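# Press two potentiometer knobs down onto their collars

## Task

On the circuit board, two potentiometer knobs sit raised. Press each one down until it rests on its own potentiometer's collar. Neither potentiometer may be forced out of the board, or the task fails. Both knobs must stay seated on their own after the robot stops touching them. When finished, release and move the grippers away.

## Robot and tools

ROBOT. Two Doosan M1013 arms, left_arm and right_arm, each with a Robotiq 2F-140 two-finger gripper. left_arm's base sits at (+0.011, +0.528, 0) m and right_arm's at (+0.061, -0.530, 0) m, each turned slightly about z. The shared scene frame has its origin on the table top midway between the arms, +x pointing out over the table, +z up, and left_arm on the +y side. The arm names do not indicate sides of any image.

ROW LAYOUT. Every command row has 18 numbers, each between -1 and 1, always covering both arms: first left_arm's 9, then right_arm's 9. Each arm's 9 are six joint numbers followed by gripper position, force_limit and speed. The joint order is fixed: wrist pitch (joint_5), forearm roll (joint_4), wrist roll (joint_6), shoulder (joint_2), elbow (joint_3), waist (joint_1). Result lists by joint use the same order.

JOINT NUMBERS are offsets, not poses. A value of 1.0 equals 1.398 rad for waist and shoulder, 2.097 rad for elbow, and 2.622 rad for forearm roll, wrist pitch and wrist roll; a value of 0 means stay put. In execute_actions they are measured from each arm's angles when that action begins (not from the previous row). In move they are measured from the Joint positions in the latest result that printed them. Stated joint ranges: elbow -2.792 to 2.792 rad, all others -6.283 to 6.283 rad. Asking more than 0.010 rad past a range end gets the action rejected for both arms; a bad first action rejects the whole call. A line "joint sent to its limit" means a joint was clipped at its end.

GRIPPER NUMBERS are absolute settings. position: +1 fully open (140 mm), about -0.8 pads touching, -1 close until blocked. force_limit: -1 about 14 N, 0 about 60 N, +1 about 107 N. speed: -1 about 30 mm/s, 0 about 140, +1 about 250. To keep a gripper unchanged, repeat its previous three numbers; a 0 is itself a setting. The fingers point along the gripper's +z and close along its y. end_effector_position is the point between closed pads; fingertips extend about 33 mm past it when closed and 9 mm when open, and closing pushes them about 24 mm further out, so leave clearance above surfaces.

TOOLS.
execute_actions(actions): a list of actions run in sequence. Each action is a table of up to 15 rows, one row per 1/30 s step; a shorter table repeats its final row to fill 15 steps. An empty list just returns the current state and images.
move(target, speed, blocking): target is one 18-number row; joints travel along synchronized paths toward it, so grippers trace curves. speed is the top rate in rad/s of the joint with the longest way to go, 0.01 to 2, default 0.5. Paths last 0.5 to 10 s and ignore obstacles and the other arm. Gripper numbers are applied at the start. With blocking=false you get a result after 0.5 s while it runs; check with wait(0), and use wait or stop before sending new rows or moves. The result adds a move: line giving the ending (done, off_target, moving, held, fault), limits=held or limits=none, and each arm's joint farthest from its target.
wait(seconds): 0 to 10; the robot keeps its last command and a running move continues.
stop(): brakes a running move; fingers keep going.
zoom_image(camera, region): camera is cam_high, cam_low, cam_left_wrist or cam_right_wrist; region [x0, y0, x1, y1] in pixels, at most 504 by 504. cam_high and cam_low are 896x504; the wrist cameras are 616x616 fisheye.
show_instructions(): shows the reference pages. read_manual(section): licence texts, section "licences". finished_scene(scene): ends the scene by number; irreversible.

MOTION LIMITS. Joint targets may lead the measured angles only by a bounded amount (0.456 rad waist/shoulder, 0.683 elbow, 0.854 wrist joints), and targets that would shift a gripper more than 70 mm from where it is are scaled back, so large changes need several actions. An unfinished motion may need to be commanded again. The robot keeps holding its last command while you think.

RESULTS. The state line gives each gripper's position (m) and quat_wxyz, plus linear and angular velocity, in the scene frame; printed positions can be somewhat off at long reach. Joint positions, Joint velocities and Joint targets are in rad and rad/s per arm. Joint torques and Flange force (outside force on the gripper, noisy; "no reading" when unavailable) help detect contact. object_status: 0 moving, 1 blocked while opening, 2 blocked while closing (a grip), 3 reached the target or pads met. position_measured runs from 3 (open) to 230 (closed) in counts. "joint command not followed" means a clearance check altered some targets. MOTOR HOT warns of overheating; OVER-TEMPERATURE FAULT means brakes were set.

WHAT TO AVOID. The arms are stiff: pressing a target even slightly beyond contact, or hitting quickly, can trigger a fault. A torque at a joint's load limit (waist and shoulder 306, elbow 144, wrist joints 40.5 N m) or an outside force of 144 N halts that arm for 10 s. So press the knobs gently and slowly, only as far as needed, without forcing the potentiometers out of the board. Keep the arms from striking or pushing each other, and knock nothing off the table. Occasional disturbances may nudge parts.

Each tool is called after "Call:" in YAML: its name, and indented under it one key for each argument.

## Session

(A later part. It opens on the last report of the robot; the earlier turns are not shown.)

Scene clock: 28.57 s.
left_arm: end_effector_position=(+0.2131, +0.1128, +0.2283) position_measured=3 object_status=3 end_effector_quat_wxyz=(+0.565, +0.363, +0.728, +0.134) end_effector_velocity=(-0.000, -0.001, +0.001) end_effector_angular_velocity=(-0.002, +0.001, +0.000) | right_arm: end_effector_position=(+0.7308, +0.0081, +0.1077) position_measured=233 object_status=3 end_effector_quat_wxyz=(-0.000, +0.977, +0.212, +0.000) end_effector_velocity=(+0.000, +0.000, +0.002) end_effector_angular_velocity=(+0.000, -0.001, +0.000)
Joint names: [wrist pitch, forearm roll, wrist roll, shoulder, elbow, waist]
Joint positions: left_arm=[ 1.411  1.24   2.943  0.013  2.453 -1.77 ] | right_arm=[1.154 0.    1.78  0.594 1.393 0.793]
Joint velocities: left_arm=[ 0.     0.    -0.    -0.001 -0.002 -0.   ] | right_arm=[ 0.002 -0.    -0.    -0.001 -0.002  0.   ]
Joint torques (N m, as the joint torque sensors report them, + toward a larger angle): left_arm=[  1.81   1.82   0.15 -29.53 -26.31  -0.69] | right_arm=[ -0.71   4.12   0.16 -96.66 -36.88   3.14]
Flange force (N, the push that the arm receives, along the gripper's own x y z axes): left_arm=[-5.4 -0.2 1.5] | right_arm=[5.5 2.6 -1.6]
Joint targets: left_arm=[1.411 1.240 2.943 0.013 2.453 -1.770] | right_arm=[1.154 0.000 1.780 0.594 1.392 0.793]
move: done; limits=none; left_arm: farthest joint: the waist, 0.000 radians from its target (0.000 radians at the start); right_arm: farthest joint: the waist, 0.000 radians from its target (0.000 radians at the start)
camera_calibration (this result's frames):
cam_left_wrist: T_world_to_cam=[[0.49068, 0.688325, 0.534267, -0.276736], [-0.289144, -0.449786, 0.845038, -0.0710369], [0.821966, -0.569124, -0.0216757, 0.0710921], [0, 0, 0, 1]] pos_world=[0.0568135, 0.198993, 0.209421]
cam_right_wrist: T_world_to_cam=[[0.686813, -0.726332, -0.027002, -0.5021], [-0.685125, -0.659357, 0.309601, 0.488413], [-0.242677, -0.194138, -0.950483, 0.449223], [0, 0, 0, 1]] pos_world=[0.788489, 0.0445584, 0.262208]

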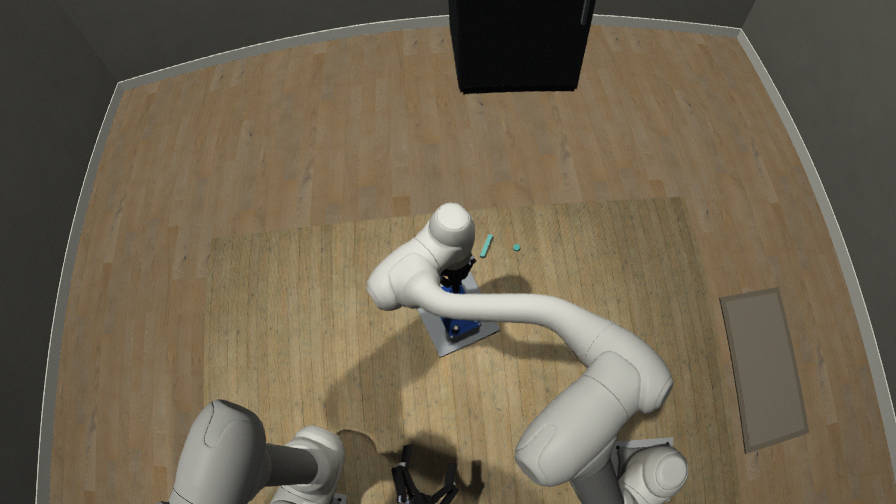

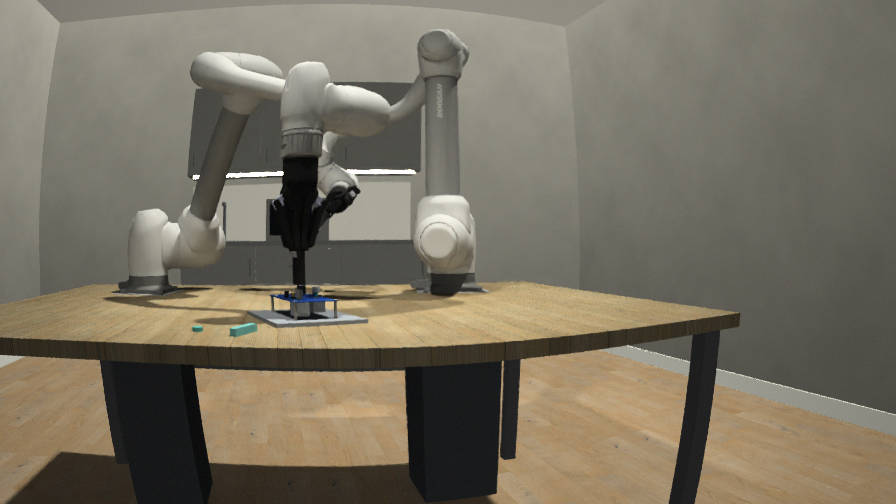

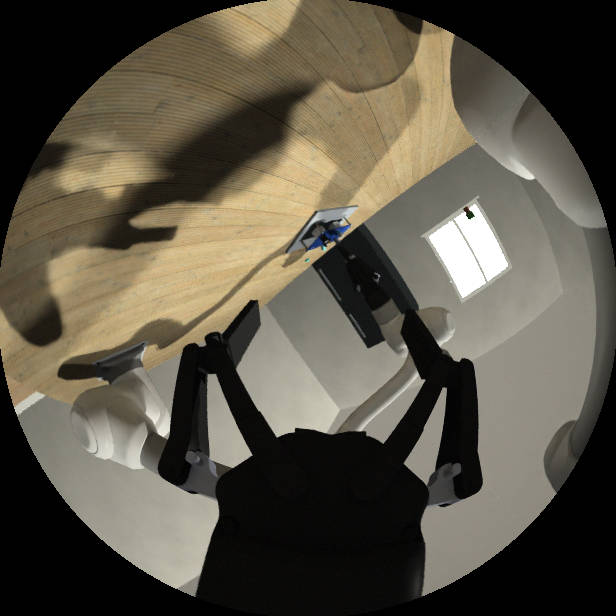

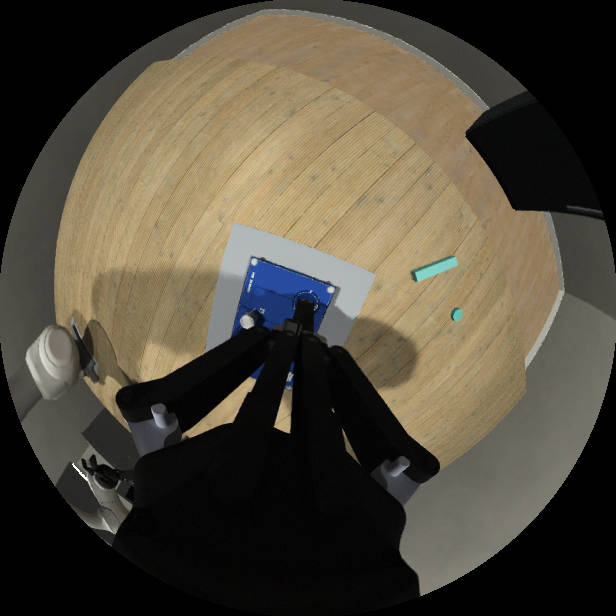

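Call:
move:
  target: [0,0,0,0,0,0,1,0,0,-0.006358,0,0,-0.017575,0.019666,0.05372,-1,0,1]
  speed: 0.12

Call:
zoom_image:
  camera: "cam_low"
  region: [290,276,330,304]

Call:
zoom_image:
  camera: "cam_right_wrist"
  region: [240,240,380,380]

Scene clock: 30.43 s.
left_arm: end_effector_position=(+0.2131, +0.1128, +0.2283) position_measured=3 object_status=3 end_effector_quat_wxyz=(+0.565, +0.363, +0.728, +0.134) end_effector_velocity=(+0.000, -0.000, -0.000) end_effector_angular_velocity=(+0.000, +0.000, -0.000) | right_arm: end_effector_position=(+0.6761, +0.0460, +0.1076) position_measured=233 object_status=3 end_effector_quat_wxyz=(-0.000, +0.969, +0.248, +0.000) end_effector_velocity=(-0.002, +0.001, -0.000) end_effector_angular_velocity=(+0.001, +0.001, +0.001)
Joint names: [wrist pitch, forearm roll, wrist roll, shoulder, elbow, waist]
Joint positions: left_arm=[ 1.411  1.24   2.943  0.013  2.453 -1.77 ] | right_arm=[1.138 0.    1.78  0.57  1.434 0.868]
Joint velocities: left_arm=[-0. -0.  0.  0.  0.  0.] | right_arm=[-0.     0.002 -0.    -0.001  0.001  0.002]
Joint torques (N m, as the joint torque sensors report them, + toward a larger angle): left_arm=[  1.89   2.03   0.07 -29.37 -26.13  -1.69] | right_arm=[ -0.07   3.85  -0.09 -95.88 -39.27   1.35]
Flange force (N, the push that the arm receives, along the gripper's own x y z axes): left_arm=[-6.2 0.0 3.7] | right_arm=[0.3 1.7 2.5]
Joint targets: left_arm=[1.411 1.240 2.943 0.013 2.453 -1.770] | right_arm=[1.138 0.000 1.780 0.570 1.434 0.868]
move: done; limits=none; left_arm: farthest joint: the waist, 0.000 radians from its target (0.000 radians at the start); right_arm: farthest joint: the elbow, 0.001 radians from its target (0.042 radians at the start)
camera_calibration (this result's frames):
cam_left_wrist: T_world_to_cam=[[0.49068, 0.688325, 0.534267, -0.276736], [-0.289144, -0.449786, 0.845038, -0.0710369], [0.821966, -0.569123, -0.0216756, 0.071092], [0, 0, 0, 1]] pos_world=[0.0568135, 0.198993, 0.209421]
cam_right_wrist: T_world_to_cam=[[0.739266, -0.672872, -0.0270011, -0.474957], [-0.633834, -0.708801, 0.309606, 0.443563], [-0.227463, -0.211767, -0.950482, 0.433718], [0, 0, 0, 1]] pos_world=[0.73092, 0.0866601, 0.262087]

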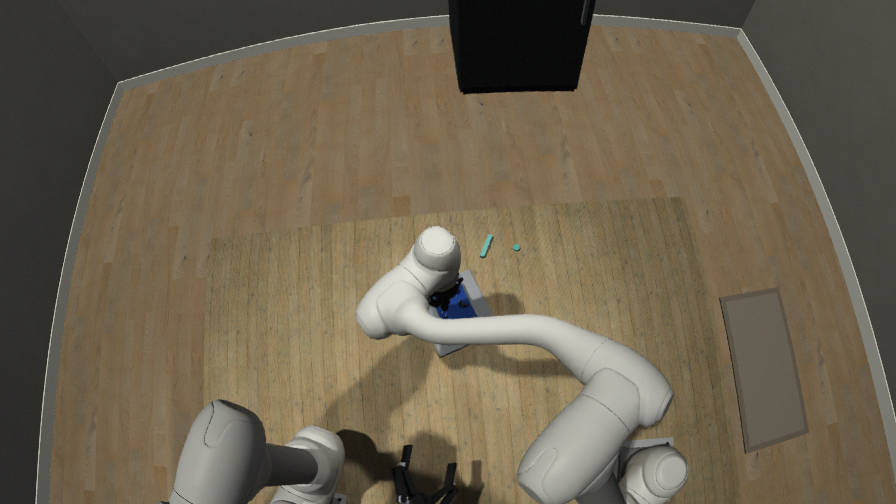

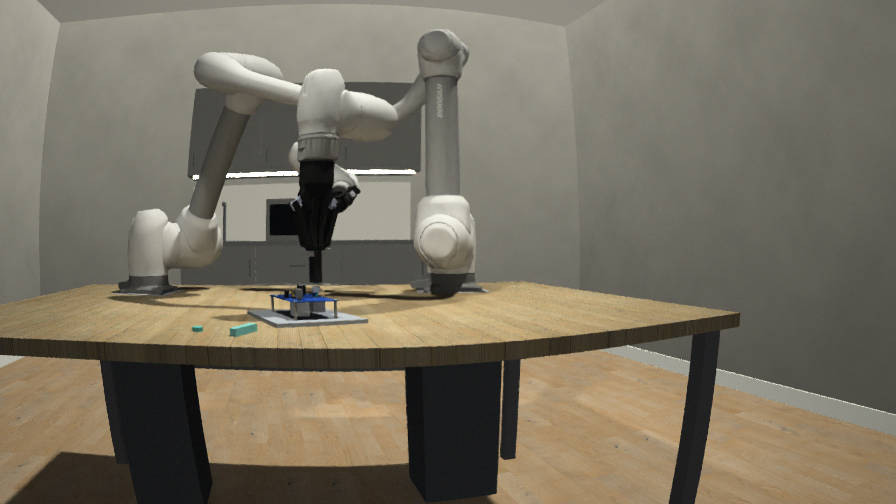

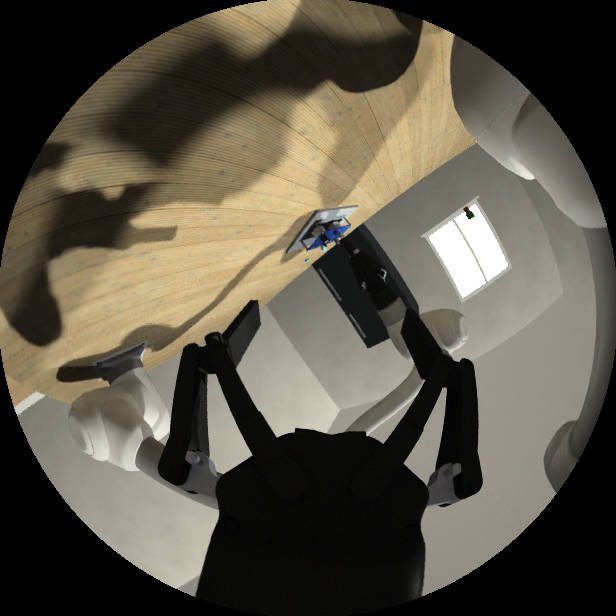

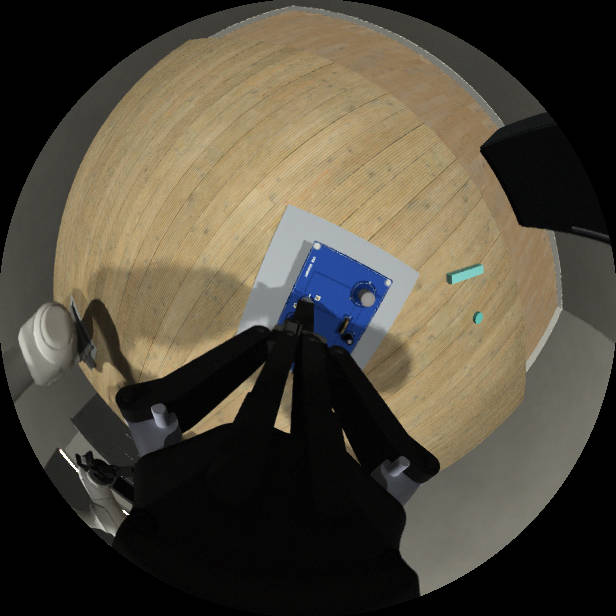

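Region (290, 276, 330, 304) of cam_low's 896x504 image, scaled by 12.600, with more detail than that image has; it fills the top 353 rows of this view, and the rest is white.

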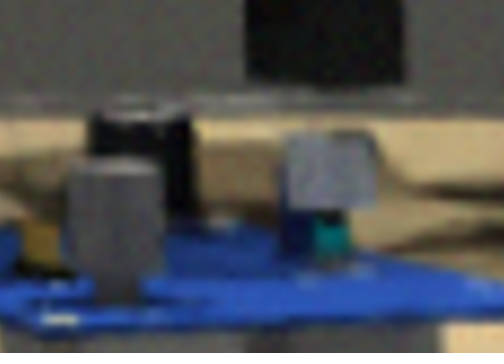

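Region (240, 240, 380, 380) of cam_right_wrist's 616x616 image, scaled by 3.600, with more detail than that image has.

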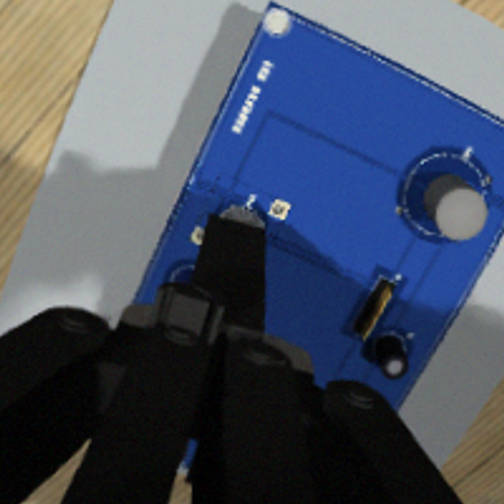

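Call:
move:
  target: [0,0,0,0,0,0,1,0,0,-0.00405979,0,0,0.00341992,0.00279615,0,-1,0,1]
  speed: 0.015

Scene clock: 33.10 s.
left_arm: end_effector_position=(+0.2131, +0.1128, +0.2283) position_measured=3 object_status=3 end_effector_quat_wxyz=(+0.565, +0.363, +0.728, +0.134) end_effector_velocity=(-0.000, -0.001, +0.000) end_effector_angular_velocity=(-0.001, +0.001, -0.000) | right_arm: end_effector_position=(+0.6760, +0.0461, +0.1007) position_measured=233 object_status=3 end_effector_quat_wxyz=(-0.000, +0.969, +0.248, +0.000) end_effector_velocity=(+0.000, -0.000, -0.001) end_effector_angular_velocity=(-0.001, -0.000, +0.002)
Joint names: [wrist pitch, forearm roll, wrist roll, shoulder, elbow, waist]
Joint positions: left_arm=[ 1.411  1.24   2.943  0.013  2.453 -1.77 ] | right_arm=[1.127 0.    1.78  0.575 1.439 0.868]
Joint velocities: left_arm=[-0.001 -0.     0.     0.    -0.002 -0.   ] | right_arm=[-0.002 -0.001 -0.001  0.001  0.001 -0.   ]
Joint torques (N m, as the joint torque sensors report them, + toward a larger angle): left_arm=[  1.85   1.91   0.01 -28.42 -26.01  -0.91] | right_arm=[ -0.37   4.03   0.06 -96.76 -38.4    2.52]
Flange force (N, the push that the arm receives, along the gripper's own x y z axes): left_arm=[-6.7 2.2 1.0] | right_arm=[3.2 2.4 1.9]
Joint targets: left_arm=[1.411 1.240 2.943 0.013 2.453 -1.770] | right_arm=[1.127 0.000 1.780 0.575 1.440 0.868]
move: done; limits=none; left_arm: farthest joint: the waist, 0.000 radians from its target (0.000 radians at the start); right_arm: farthest joint: the waist, 0.000 radians from its target (0.000 radians at the start)
camera_calibration (this result's frames):
cam_left_wrist: T_world_to_cam=[[0.49068, 0.688325, 0.534267, -0.276735], [-0.289144, -0.449785, 0.845038, -0.071037], [0.821966, -0.569124, -0.0216756, 0.071092], [0, 0, 0, 1]] pos_world=[0.0568135, 0.198993, 0.209421]
cam_right_wrist: T_world_to_cam=[[0.739375, -0.672752, -0.0269999, -0.475081], [-0.63372, -0.708903, 0.309604, 0.445607], [-0.227427, -0.211803, -0.950482, 0.427136], [0, 0, 0, 1]] pos_world=[0.730795, 0.0867494, 0.255196]

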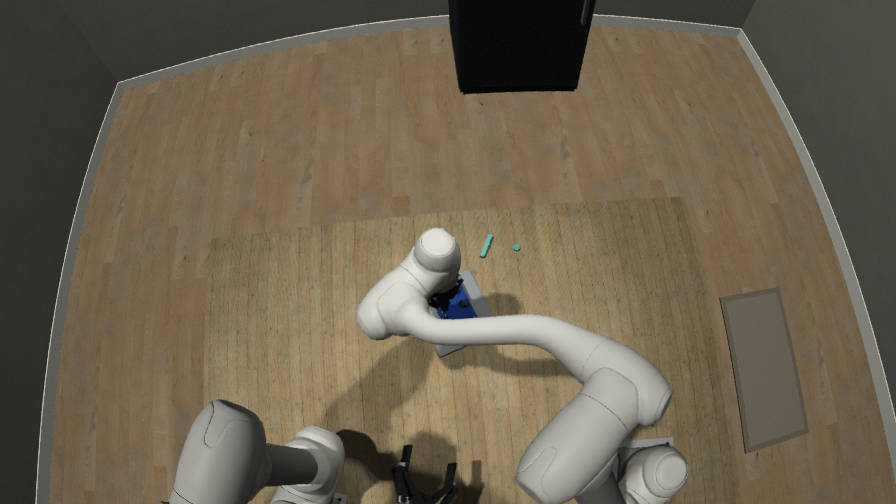

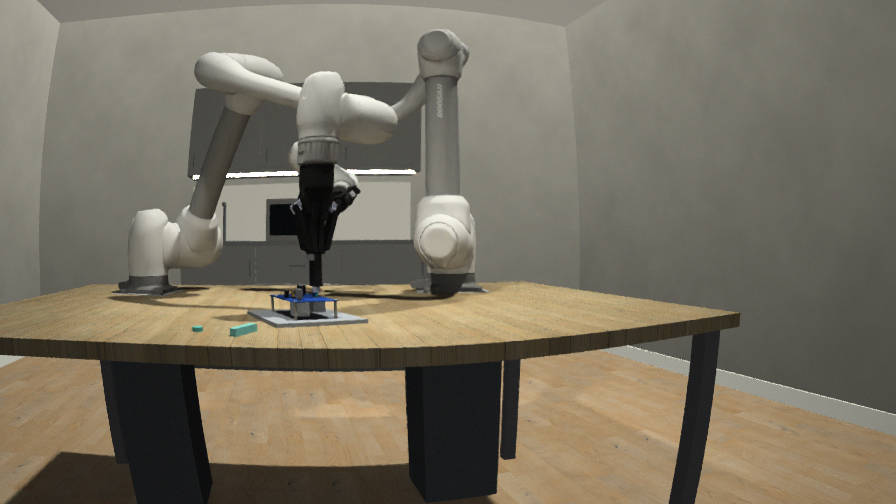

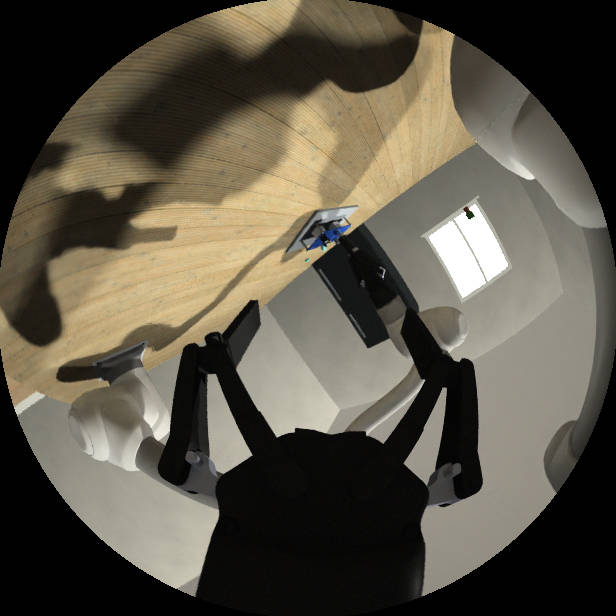

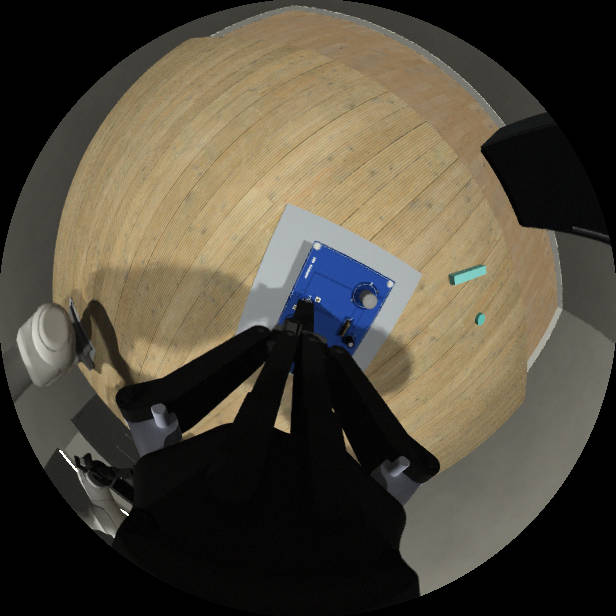

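Call:
zoom_image:
  camera: "cam_low"
  region: [290,276,330,304]

Call:
move:
  target: [0,0,0,0,0,0,1,0,0,-0.00173991,0,0,0.00146568,0.00119835,0,-1,0,1]
  speed: 0.01

Region (290, 276, 330, 304) of cam_low's 896x504 image, scaled by 12.600, with more detail than that image has; it fills the top 353 rows of this view, and the rest is white.

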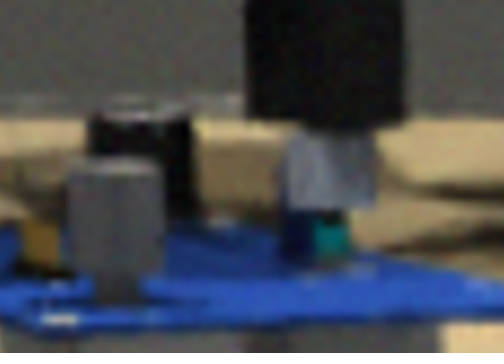

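Scene clock: 33.93 s.
left_arm: end_effector_position=(+0.2131, +0.1128, +0.2283) position_measured=3 object_status=3 end_effector_quat_wxyz=(+0.565, +0.363, +0.728, +0.134) end_effector_velocity=(+0.000, -0.000, +0.000) end_effector_angular_velocity=(-0.001, -0.000, +0.001) | right_arm: end_effector_position=(+0.6760, +0.0460, +0.0978) position_measured=233 object_status=3 end_effector_quat_wxyz=(-0.000, +0.969, +0.248, +0.000) end_effector_velocity=(-0.000, +0.000, -0.001) end_effector_angular_velocity=(+0.001, +0.000, -0.001)
Joint names: [wrist pitch, forearm roll, wrist roll, shoulder, elbow, waist]
Joint positions: left_arm=[ 1.411  1.24   2.943  0.013  2.453 -1.77 ] | right_arm=[1.123 0.    1.78  0.577 1.442 0.868]
Joint velocities: left_arm=[ 0.    -0.    -0.    -0.    -0.001  0.   ] | right_arm=[-0.001  0.001  0.001  0.001  0.    -0.   ]
Joint torques (N m, as the joint torque sensors report them, + toward a larger angle): left_arm=[  1.74   1.92   0.   -29.91 -26.06  -1.68] | right_arm=[  0.05   4.01   0.03 -91.6  -35.15   3.76]
Flange force (N, the push that the arm receives, along the gripper's own x y z axes): left_arm=[-6.8 -1.0 3.8] | right_arm=[3.3 3.8 -3.7]
Joint targets: left_arm=[1.411 1.240 2.943 0.013 2.453 -1.770] | right_arm=[1.123 0.000 1.780 0.577 1.442 0.868]
move: done; limits=none; left_arm: farthest joint: the waist, 0.000 radians from its target (0.000 radians at the start); right_arm: farthest joint: the shoulder, 0.001 radians from its target (0.002 radians at the start)
camera_calibration (this result's frames):
cam_left_wrist: T_world_to_cam=[[0.49068, 0.688325, 0.534267, -0.276736], [-0.289144, -0.449786, 0.845038, -0.0710369], [0.821966, -0.569123, -0.0216758, 0.071092], [0, 0, 0, 1]] pos_world=[0.0568134, 0.198993, 0.209421]
cam_right_wrist: T_world_to_cam=[[0.739342, -0.672789, -0.0269944, -0.475175], [-0.633766, -0.708879, 0.309566, 0.446517], [-0.227409, -0.211767, -0.950495, 0.424357], [0, 0, 0, 1]] pos_world=[0.730807, 0.0866987, 0.252295]

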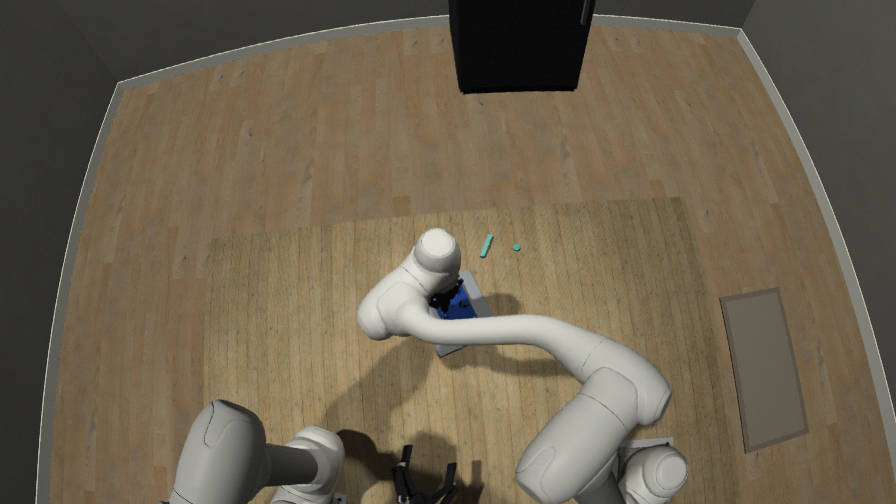

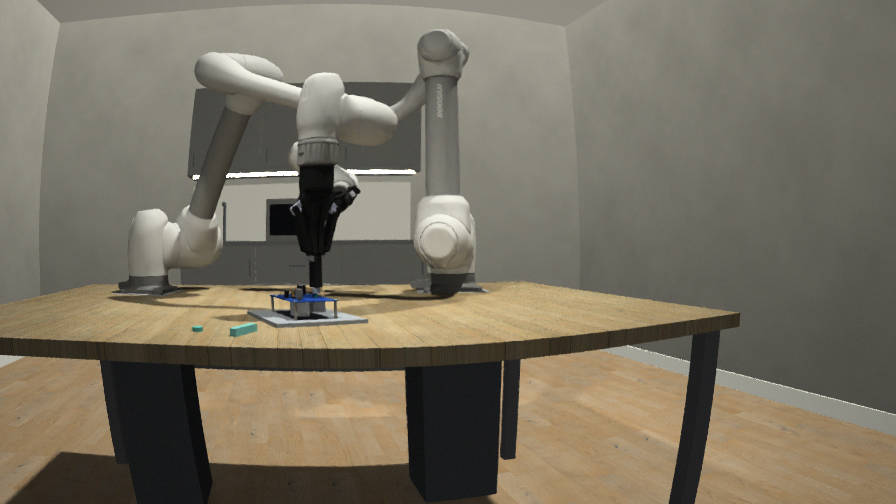

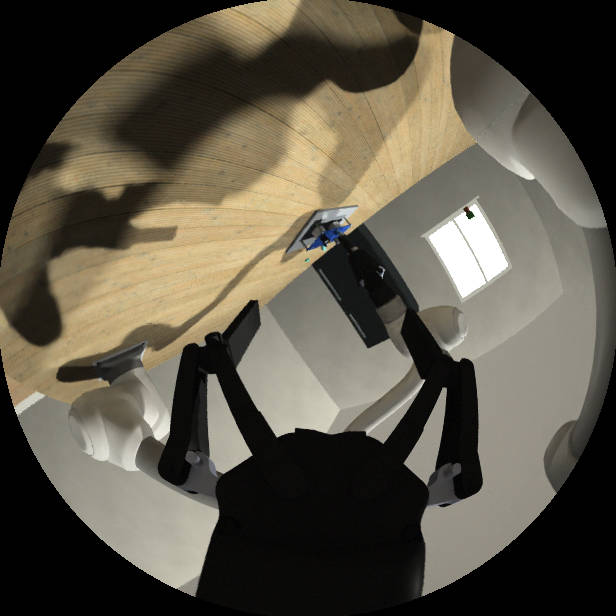

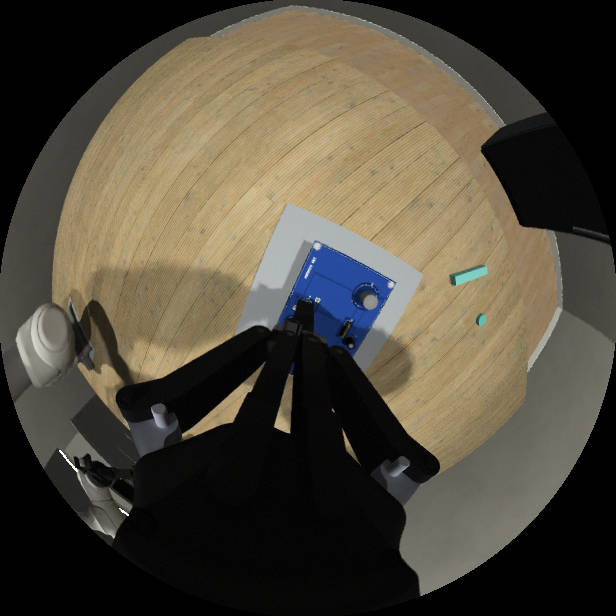

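Call:
move:
  target: [0,0,0,0,0,0,1,0,0,-0.00115994,0,0,0.00097712,0.0007989,0,-1,0,1]
  speed: 0.01

Scene clock: 34.87 s.
left_arm: end_effector_position=(+0.2131, +0.1128, +0.2283) position_measured=3 object_status=3 end_effector_quat_wxyz=(+0.565, +0.363, +0.728, +0.134) end_effector_velocity=(-0.000, -0.000, +0.001) end_effector_angular_velocity=(-0.001, -0.000, +0.001) | right_arm: end_effector_position=(+0.6759, +0.0460, +0.0959) position_measured=233 object_status=3 end_effector_quat_wxyz=(-0.000, +0.969, +0.248, +0.000) end_effector_velocity=(+0.001, +0.000, -0.000) end_effector_angular_velocity=(+0.000, -0.001, +0.001)
Joint names: [wrist pitch, forearm roll, wrist roll, shoulder, elbow, waist]
Joint positions: left_arm=[ 1.411  1.24   2.943  0.013  2.453 -1.77 ] | right_arm=[1.12  0.    1.78  0.578 1.444 0.868]
Joint velocities: left_arm=[ 0.001  0.    -0.    -0.    -0.001  0.   ] | right_arm=[-0.001 -0.001 -0.001  0.    -0.001  0.   ]
Joint torques (N m, as the joint torque sensors report them, + toward a larger angle): left_arm=[  1.79   1.88   0.04 -28.13 -26.04  -0.49] | right_arm=[ -0.09   4.21   0.22 -93.69 -33.69   4.97]
Flange force (N, the push that the arm receives, along the gripper's own x y z axes): left_arm=[-6.2 2.9 -0.1] | right_arm=[9.9 3.8 -3.6]
Joint targets: left_arm=[1.411 1.240 2.943 0.013 2.453 -1.770] | right_arm=[1.120 0.000 1.780 0.578 1.444 0.868]
move: done; limits=none; left_arm: farthest joint: the waist, 0.000 radians from its target (0.000 radians at the start); right_arm: farthest joint: the shoulder, 0.001 radians from its target (0.002 radians at the start)
camera_calibration (this result's frames):
cam_left_wrist: T_world_to_cam=[[0.49068, 0.688325, 0.534267, -0.276735], [-0.289144, -0.449785, 0.845038, -0.071037], [0.821966, -0.569124, -0.0216758, 0.0710921], [0, 0, 0, 1]] pos_world=[0.0568134, 0.198993, 0.209421]
cam_right_wrist: T_world_to_cam=[[0.739341, -0.67279, -0.0269943, -0.475224], [-0.633767, -0.708879, 0.309566, 0.447097], [-0.227408, -0.211767, -0.950495, 0.422492], [0, 0, 0, 1]] pos_world=[0.730786, 0.0866808, 0.250343]

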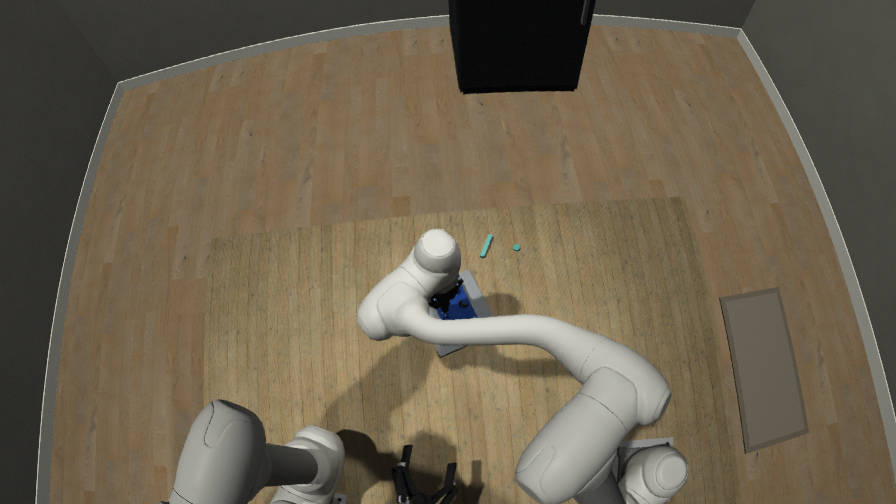

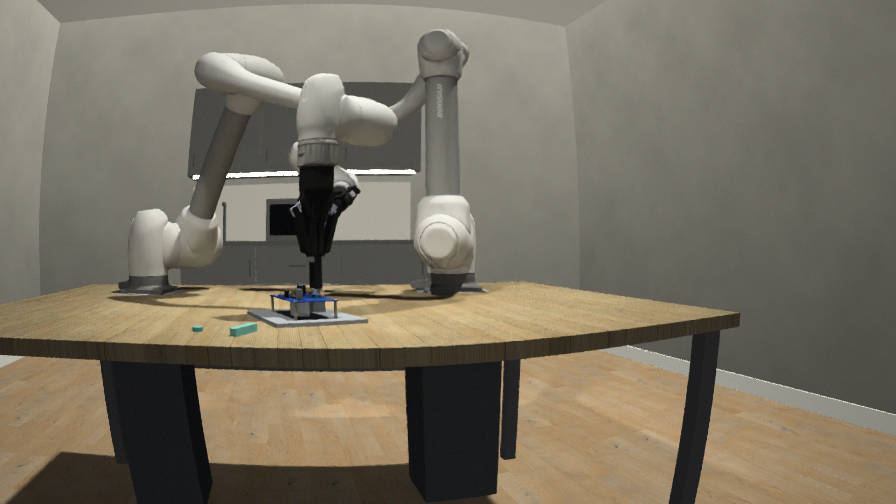

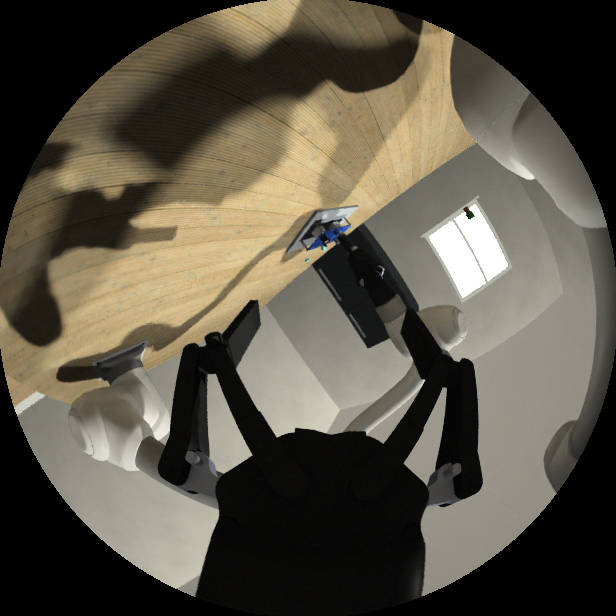

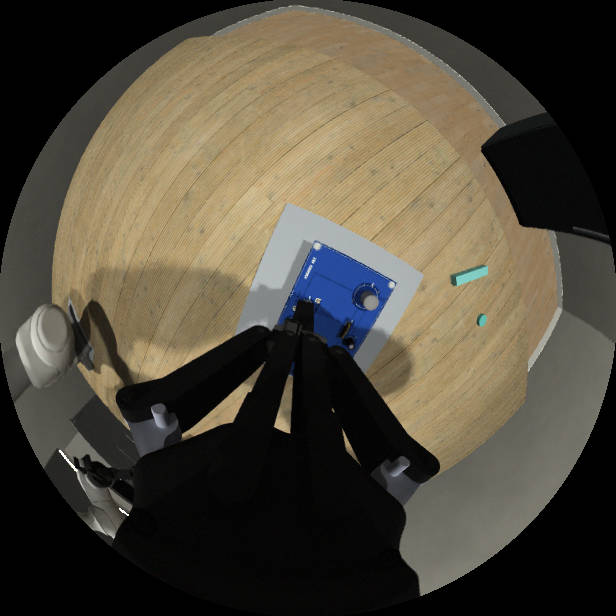

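Call:
zoom_image:
  camera: "cam_low"
  region: [300,282,332,304]

Region (300, 282, 332, 304) of cam_low's 896x504 image, scaled by 15.750, with more detail than that image has; it fills the top 346 rows of this view, and the rest is white.

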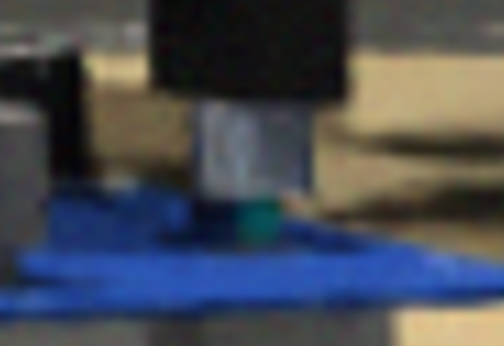

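Call:
move:
  target: [0,0,0,0,0,0,1,0,0,-0.00173991,0,0,0.00146568,0.00119835,0,-1,0,1]
  speed: 0.01

Call:
zoom_image:
  camera: "cam_low"
  region: [300,282,332,304]

Scene clock: 36.37 s.
left_arm: end_effector_position=(+0.2131, +0.1128, +0.2283) position_measured=3 object_status=3 end_effector_quat_wxyz=(+0.565, +0.363, +0.728, +0.134) end_effector_velocity=(+0.001, +0.001, -0.001) end_effector_angular_velocity=(+0.001, -0.000, +0.001) | right_arm: end_effector_position=(+0.6759, +0.0460, +0.0929) position_measured=233 object_status=3 end_effector_quat_wxyz=(-0.000, +0.969, +0.248, +0.000) end_effector_velocity=(+0.000, -0.000, -0.001) end_effector_angular_velocity=(-0.001, -0.001, -0.000)
Joint names: [wrist pitch, forearm roll, wrist roll, shoulder, elbow, waist]
Joint positions: left_arm=[ 1.411  1.24   2.943  0.013  2.453 -1.77 ] | right_arm=[1.115 0.    1.78  0.58  1.446 0.868]
Joint velocities: left_arm=[-0.     0.    -0.     0.     0.002  0.001] | right_arm=[-0.002 -0.001  0.001  0.     0.001  0.   ]
Joint torques (N m, as the joint torque sensors report them, + toward a larger angle): left_arm=[  1.9    1.86   0.12 -29.4  -26.07  -1.28] | right_arm=[  0.58   4.09  -0.06 -92.   -33.68   4.34]
Flange force (N, the push that the arm receives, along the gripper's own x y z axes): left_arm=[-6.0 0.0 3.3] | right_arm=[6.2 3.6 -3.6]
Joint targets: left_arm=[1.411 1.240 2.943 0.013 2.453 -1.770] | right_arm=[1.115 0.000 1.780 0.580 1.446 0.868]
move: done; limits=none; left_arm: farthest joint: the waist, 0.000 radians from its target (0.000 radians at the start); right_arm: farthest joint: the elbow, 0.001 radians from its target (0.003 radians at the start)
camera_calibration (this result's frames):
cam_left_wrist: T_world_to_cam=[[0.49068, 0.688325, 0.534267, -0.276735], [-0.289144, -0.449785, 0.845038, -0.071037], [0.821966, -0.569124, -0.0216757, 0.0710921], [0, 0, 0, 1]] pos_world=[0.0568134, 0.198993, 0.209421]
cam_right_wrist: T_world_to_cam=[[0.739341, -0.67279, -0.0269931, -0.475297], [-0.633768, -0.708879, 0.309562, 0.447957], [-0.227405, -0.211765, -0.950496, 0.419696], [0, 0, 0, 1]] pos_world=[0.730749, 0.0866482, 0.247419]

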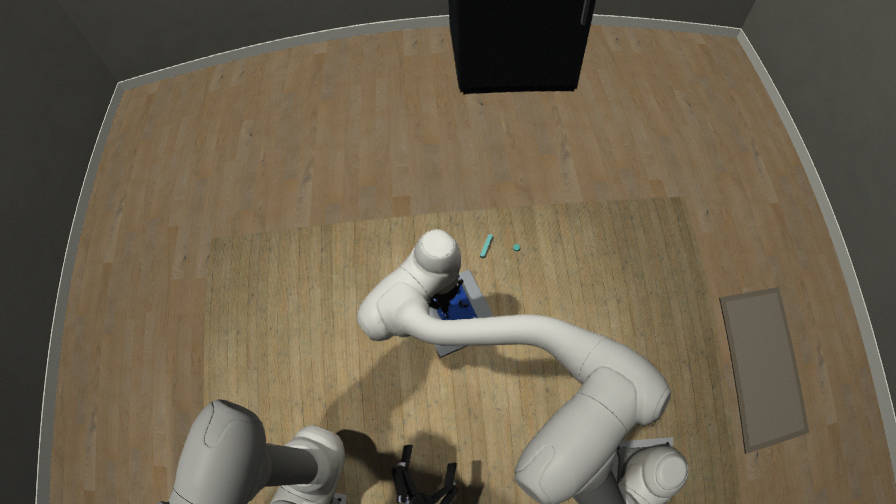

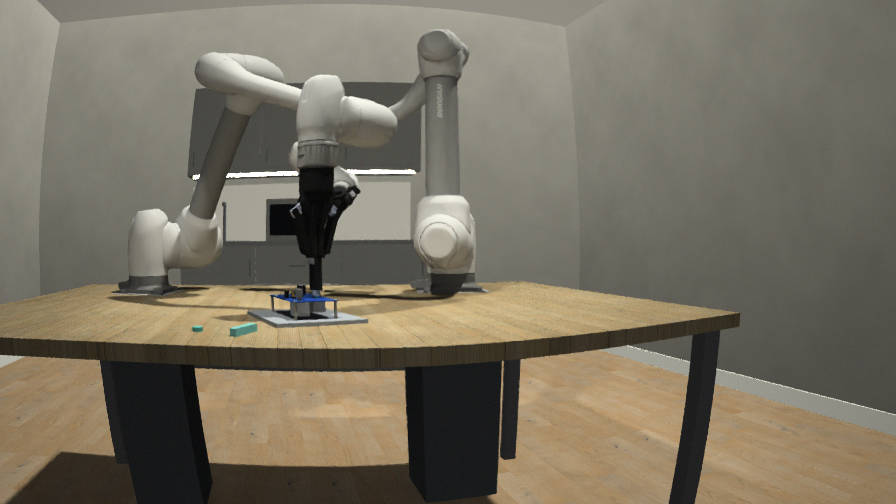

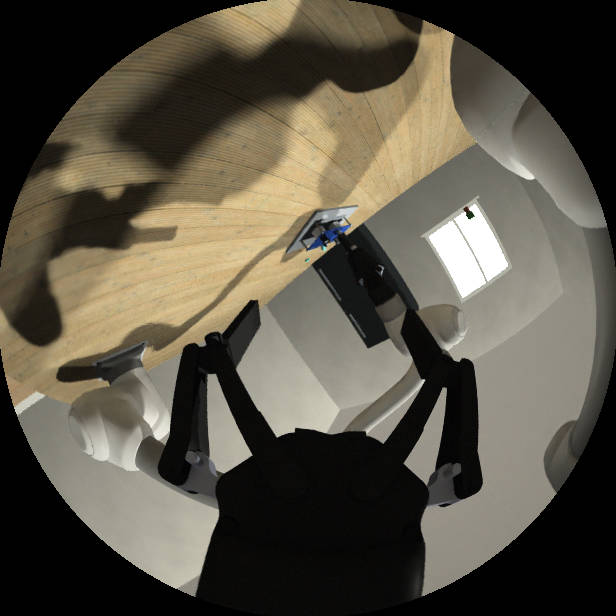

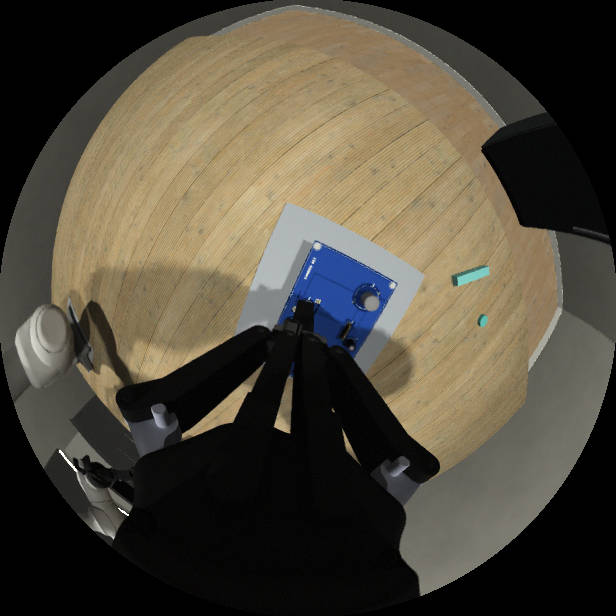

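Region (300, 282, 332, 304) of cam_low's 896x504 image, scaled by 15.750, with more detail than that image has; it fills the top 346 rows of this view, and the rest is white.

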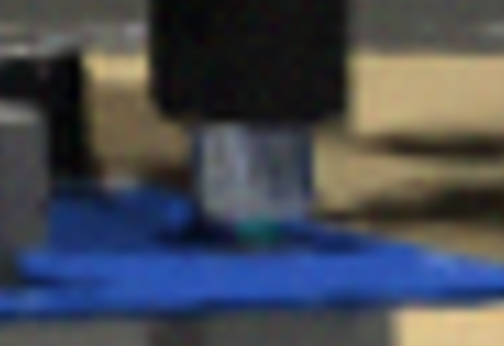

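Call:
move:
  target: [0,0,0,0,0,0,1,0,0,-0.000289985,0,0,0.00024428,0.000199725,0,-1,0,1]
  speed: 0.01

Scene clock: 37.27 s.
left_arm: end_effector_position=(+0.2131, +0.1128, +0.2283) position_measured=3 object_status=3 end_effector_quat_wxyz=(+0.565, +0.363, +0.728, +0.134) end_effector_velocity=(+0.000, +0.000, -0.000) end_effector_angular_velocity=(+0.001, +0.000, -0.000) | right_arm: end_effector_position=(+0.6759, +0.0460, +0.0924) position_measured=233 object_status=3 end_effector_quat_wxyz=(-0.000, +0.969, +0.248, +0.000) end_effector_velocity=(+0.000, -0.000, -0.000) end_effector_angular_velocity=(-0.001, -0.000, +0.001)
Joint names: [wrist pitch, forearm roll, wrist roll, shoulder, elbow, waist]
Joint positions: left_arm=[ 1.411  1.24   2.943  0.013  2.453 -1.77 ] | right_arm=[1.114 0.    1.78  0.58  1.446 0.868]
Joint velocities: left_arm=[-0.     0.     0.     0.     0.001  0.   ] | right_arm=[ 0.    -0.001 -0.001  0.    -0.    -0.   ]
Joint torques (N m, as the joint torque sensors report them, + toward a larger angle): left_arm=[  1.83   2.     0.01 -29.91 -26.18  -1.71] | right_arm=[  0.03   4.31   0.09 -93.23 -33.05   2.28]
Flange force (N, the push that the arm receives, along the gripper's own x y z axes): left_arm=[-6.1 -1.0 4.1] | right_arm=[9.6 0.4 -4.1]
Joint targets: left_arm=[1.411 1.240 2.943 0.013 2.453 -1.770] | right_arm=[1.114 0.000 1.780 0.580 1.446 0.868]
move: done; limits=none; left_arm: farthest joint: the waist, 0.000 radians from its target (0.000 radians at the start); right_arm: farthest joint: the waist, 0.000 radians from its target (0.000 radians at the start)
camera_calibration (this result's frames):
cam_left_wrist: T_world_to_cam=[[0.49068, 0.688325, 0.534267, -0.276736], [-0.289144, -0.449786, 0.845038, -0.0710369], [0.821967, -0.569123, -0.0216755, 0.0710919], [0, 0, 0, 1]] pos_world=[0.0568135, 0.198993, 0.209421]
cam_right_wrist: T_world_to_cam=[[0.739341, -0.67279, -0.026993, -0.475309], [-0.633768, -0.708879, 0.309562, 0.448099], [-0.227405, -0.211764, -0.950496, 0.419228], [0, 0, 0, 1]] pos_world=[0.730741, 0.0866421, 0.24693]

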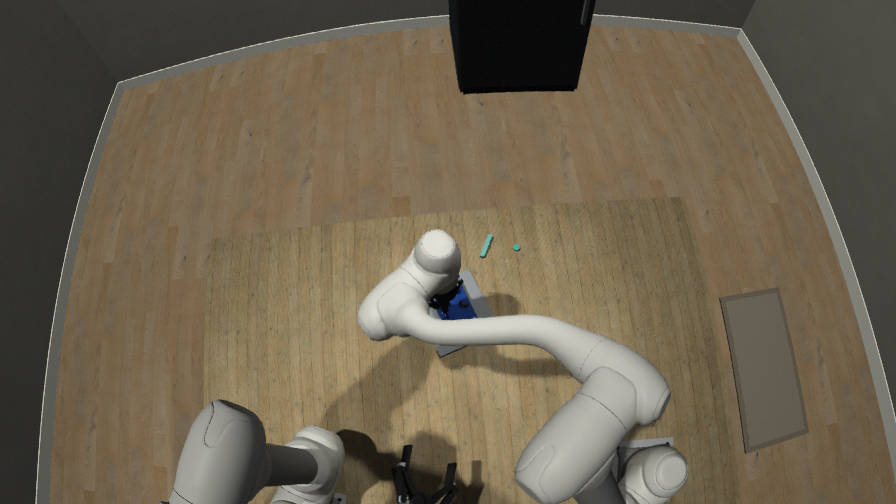

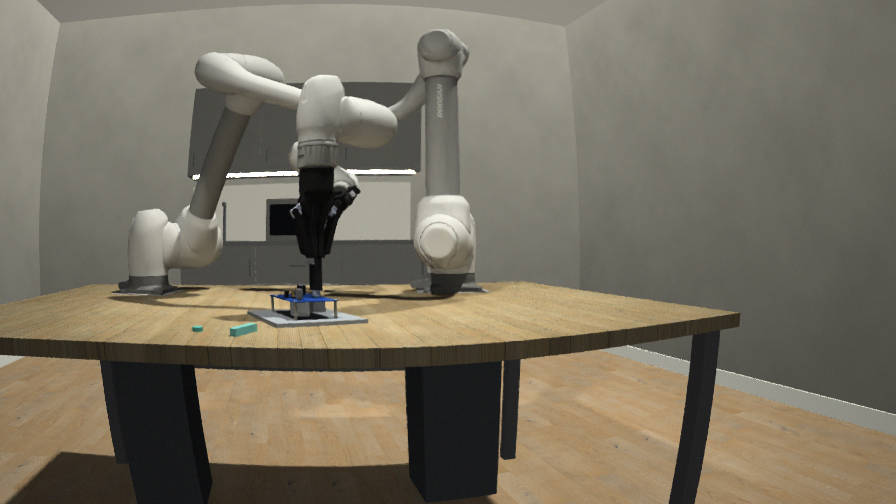

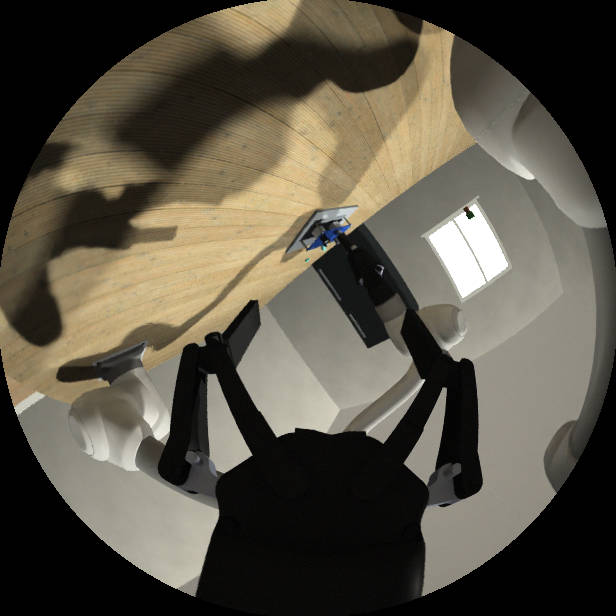

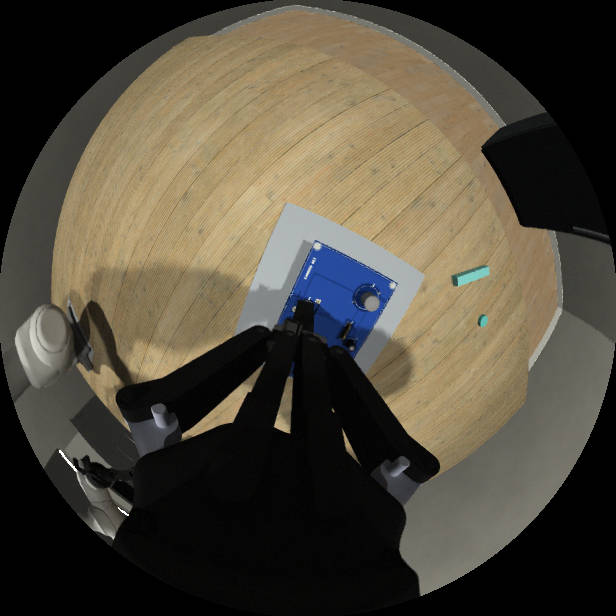

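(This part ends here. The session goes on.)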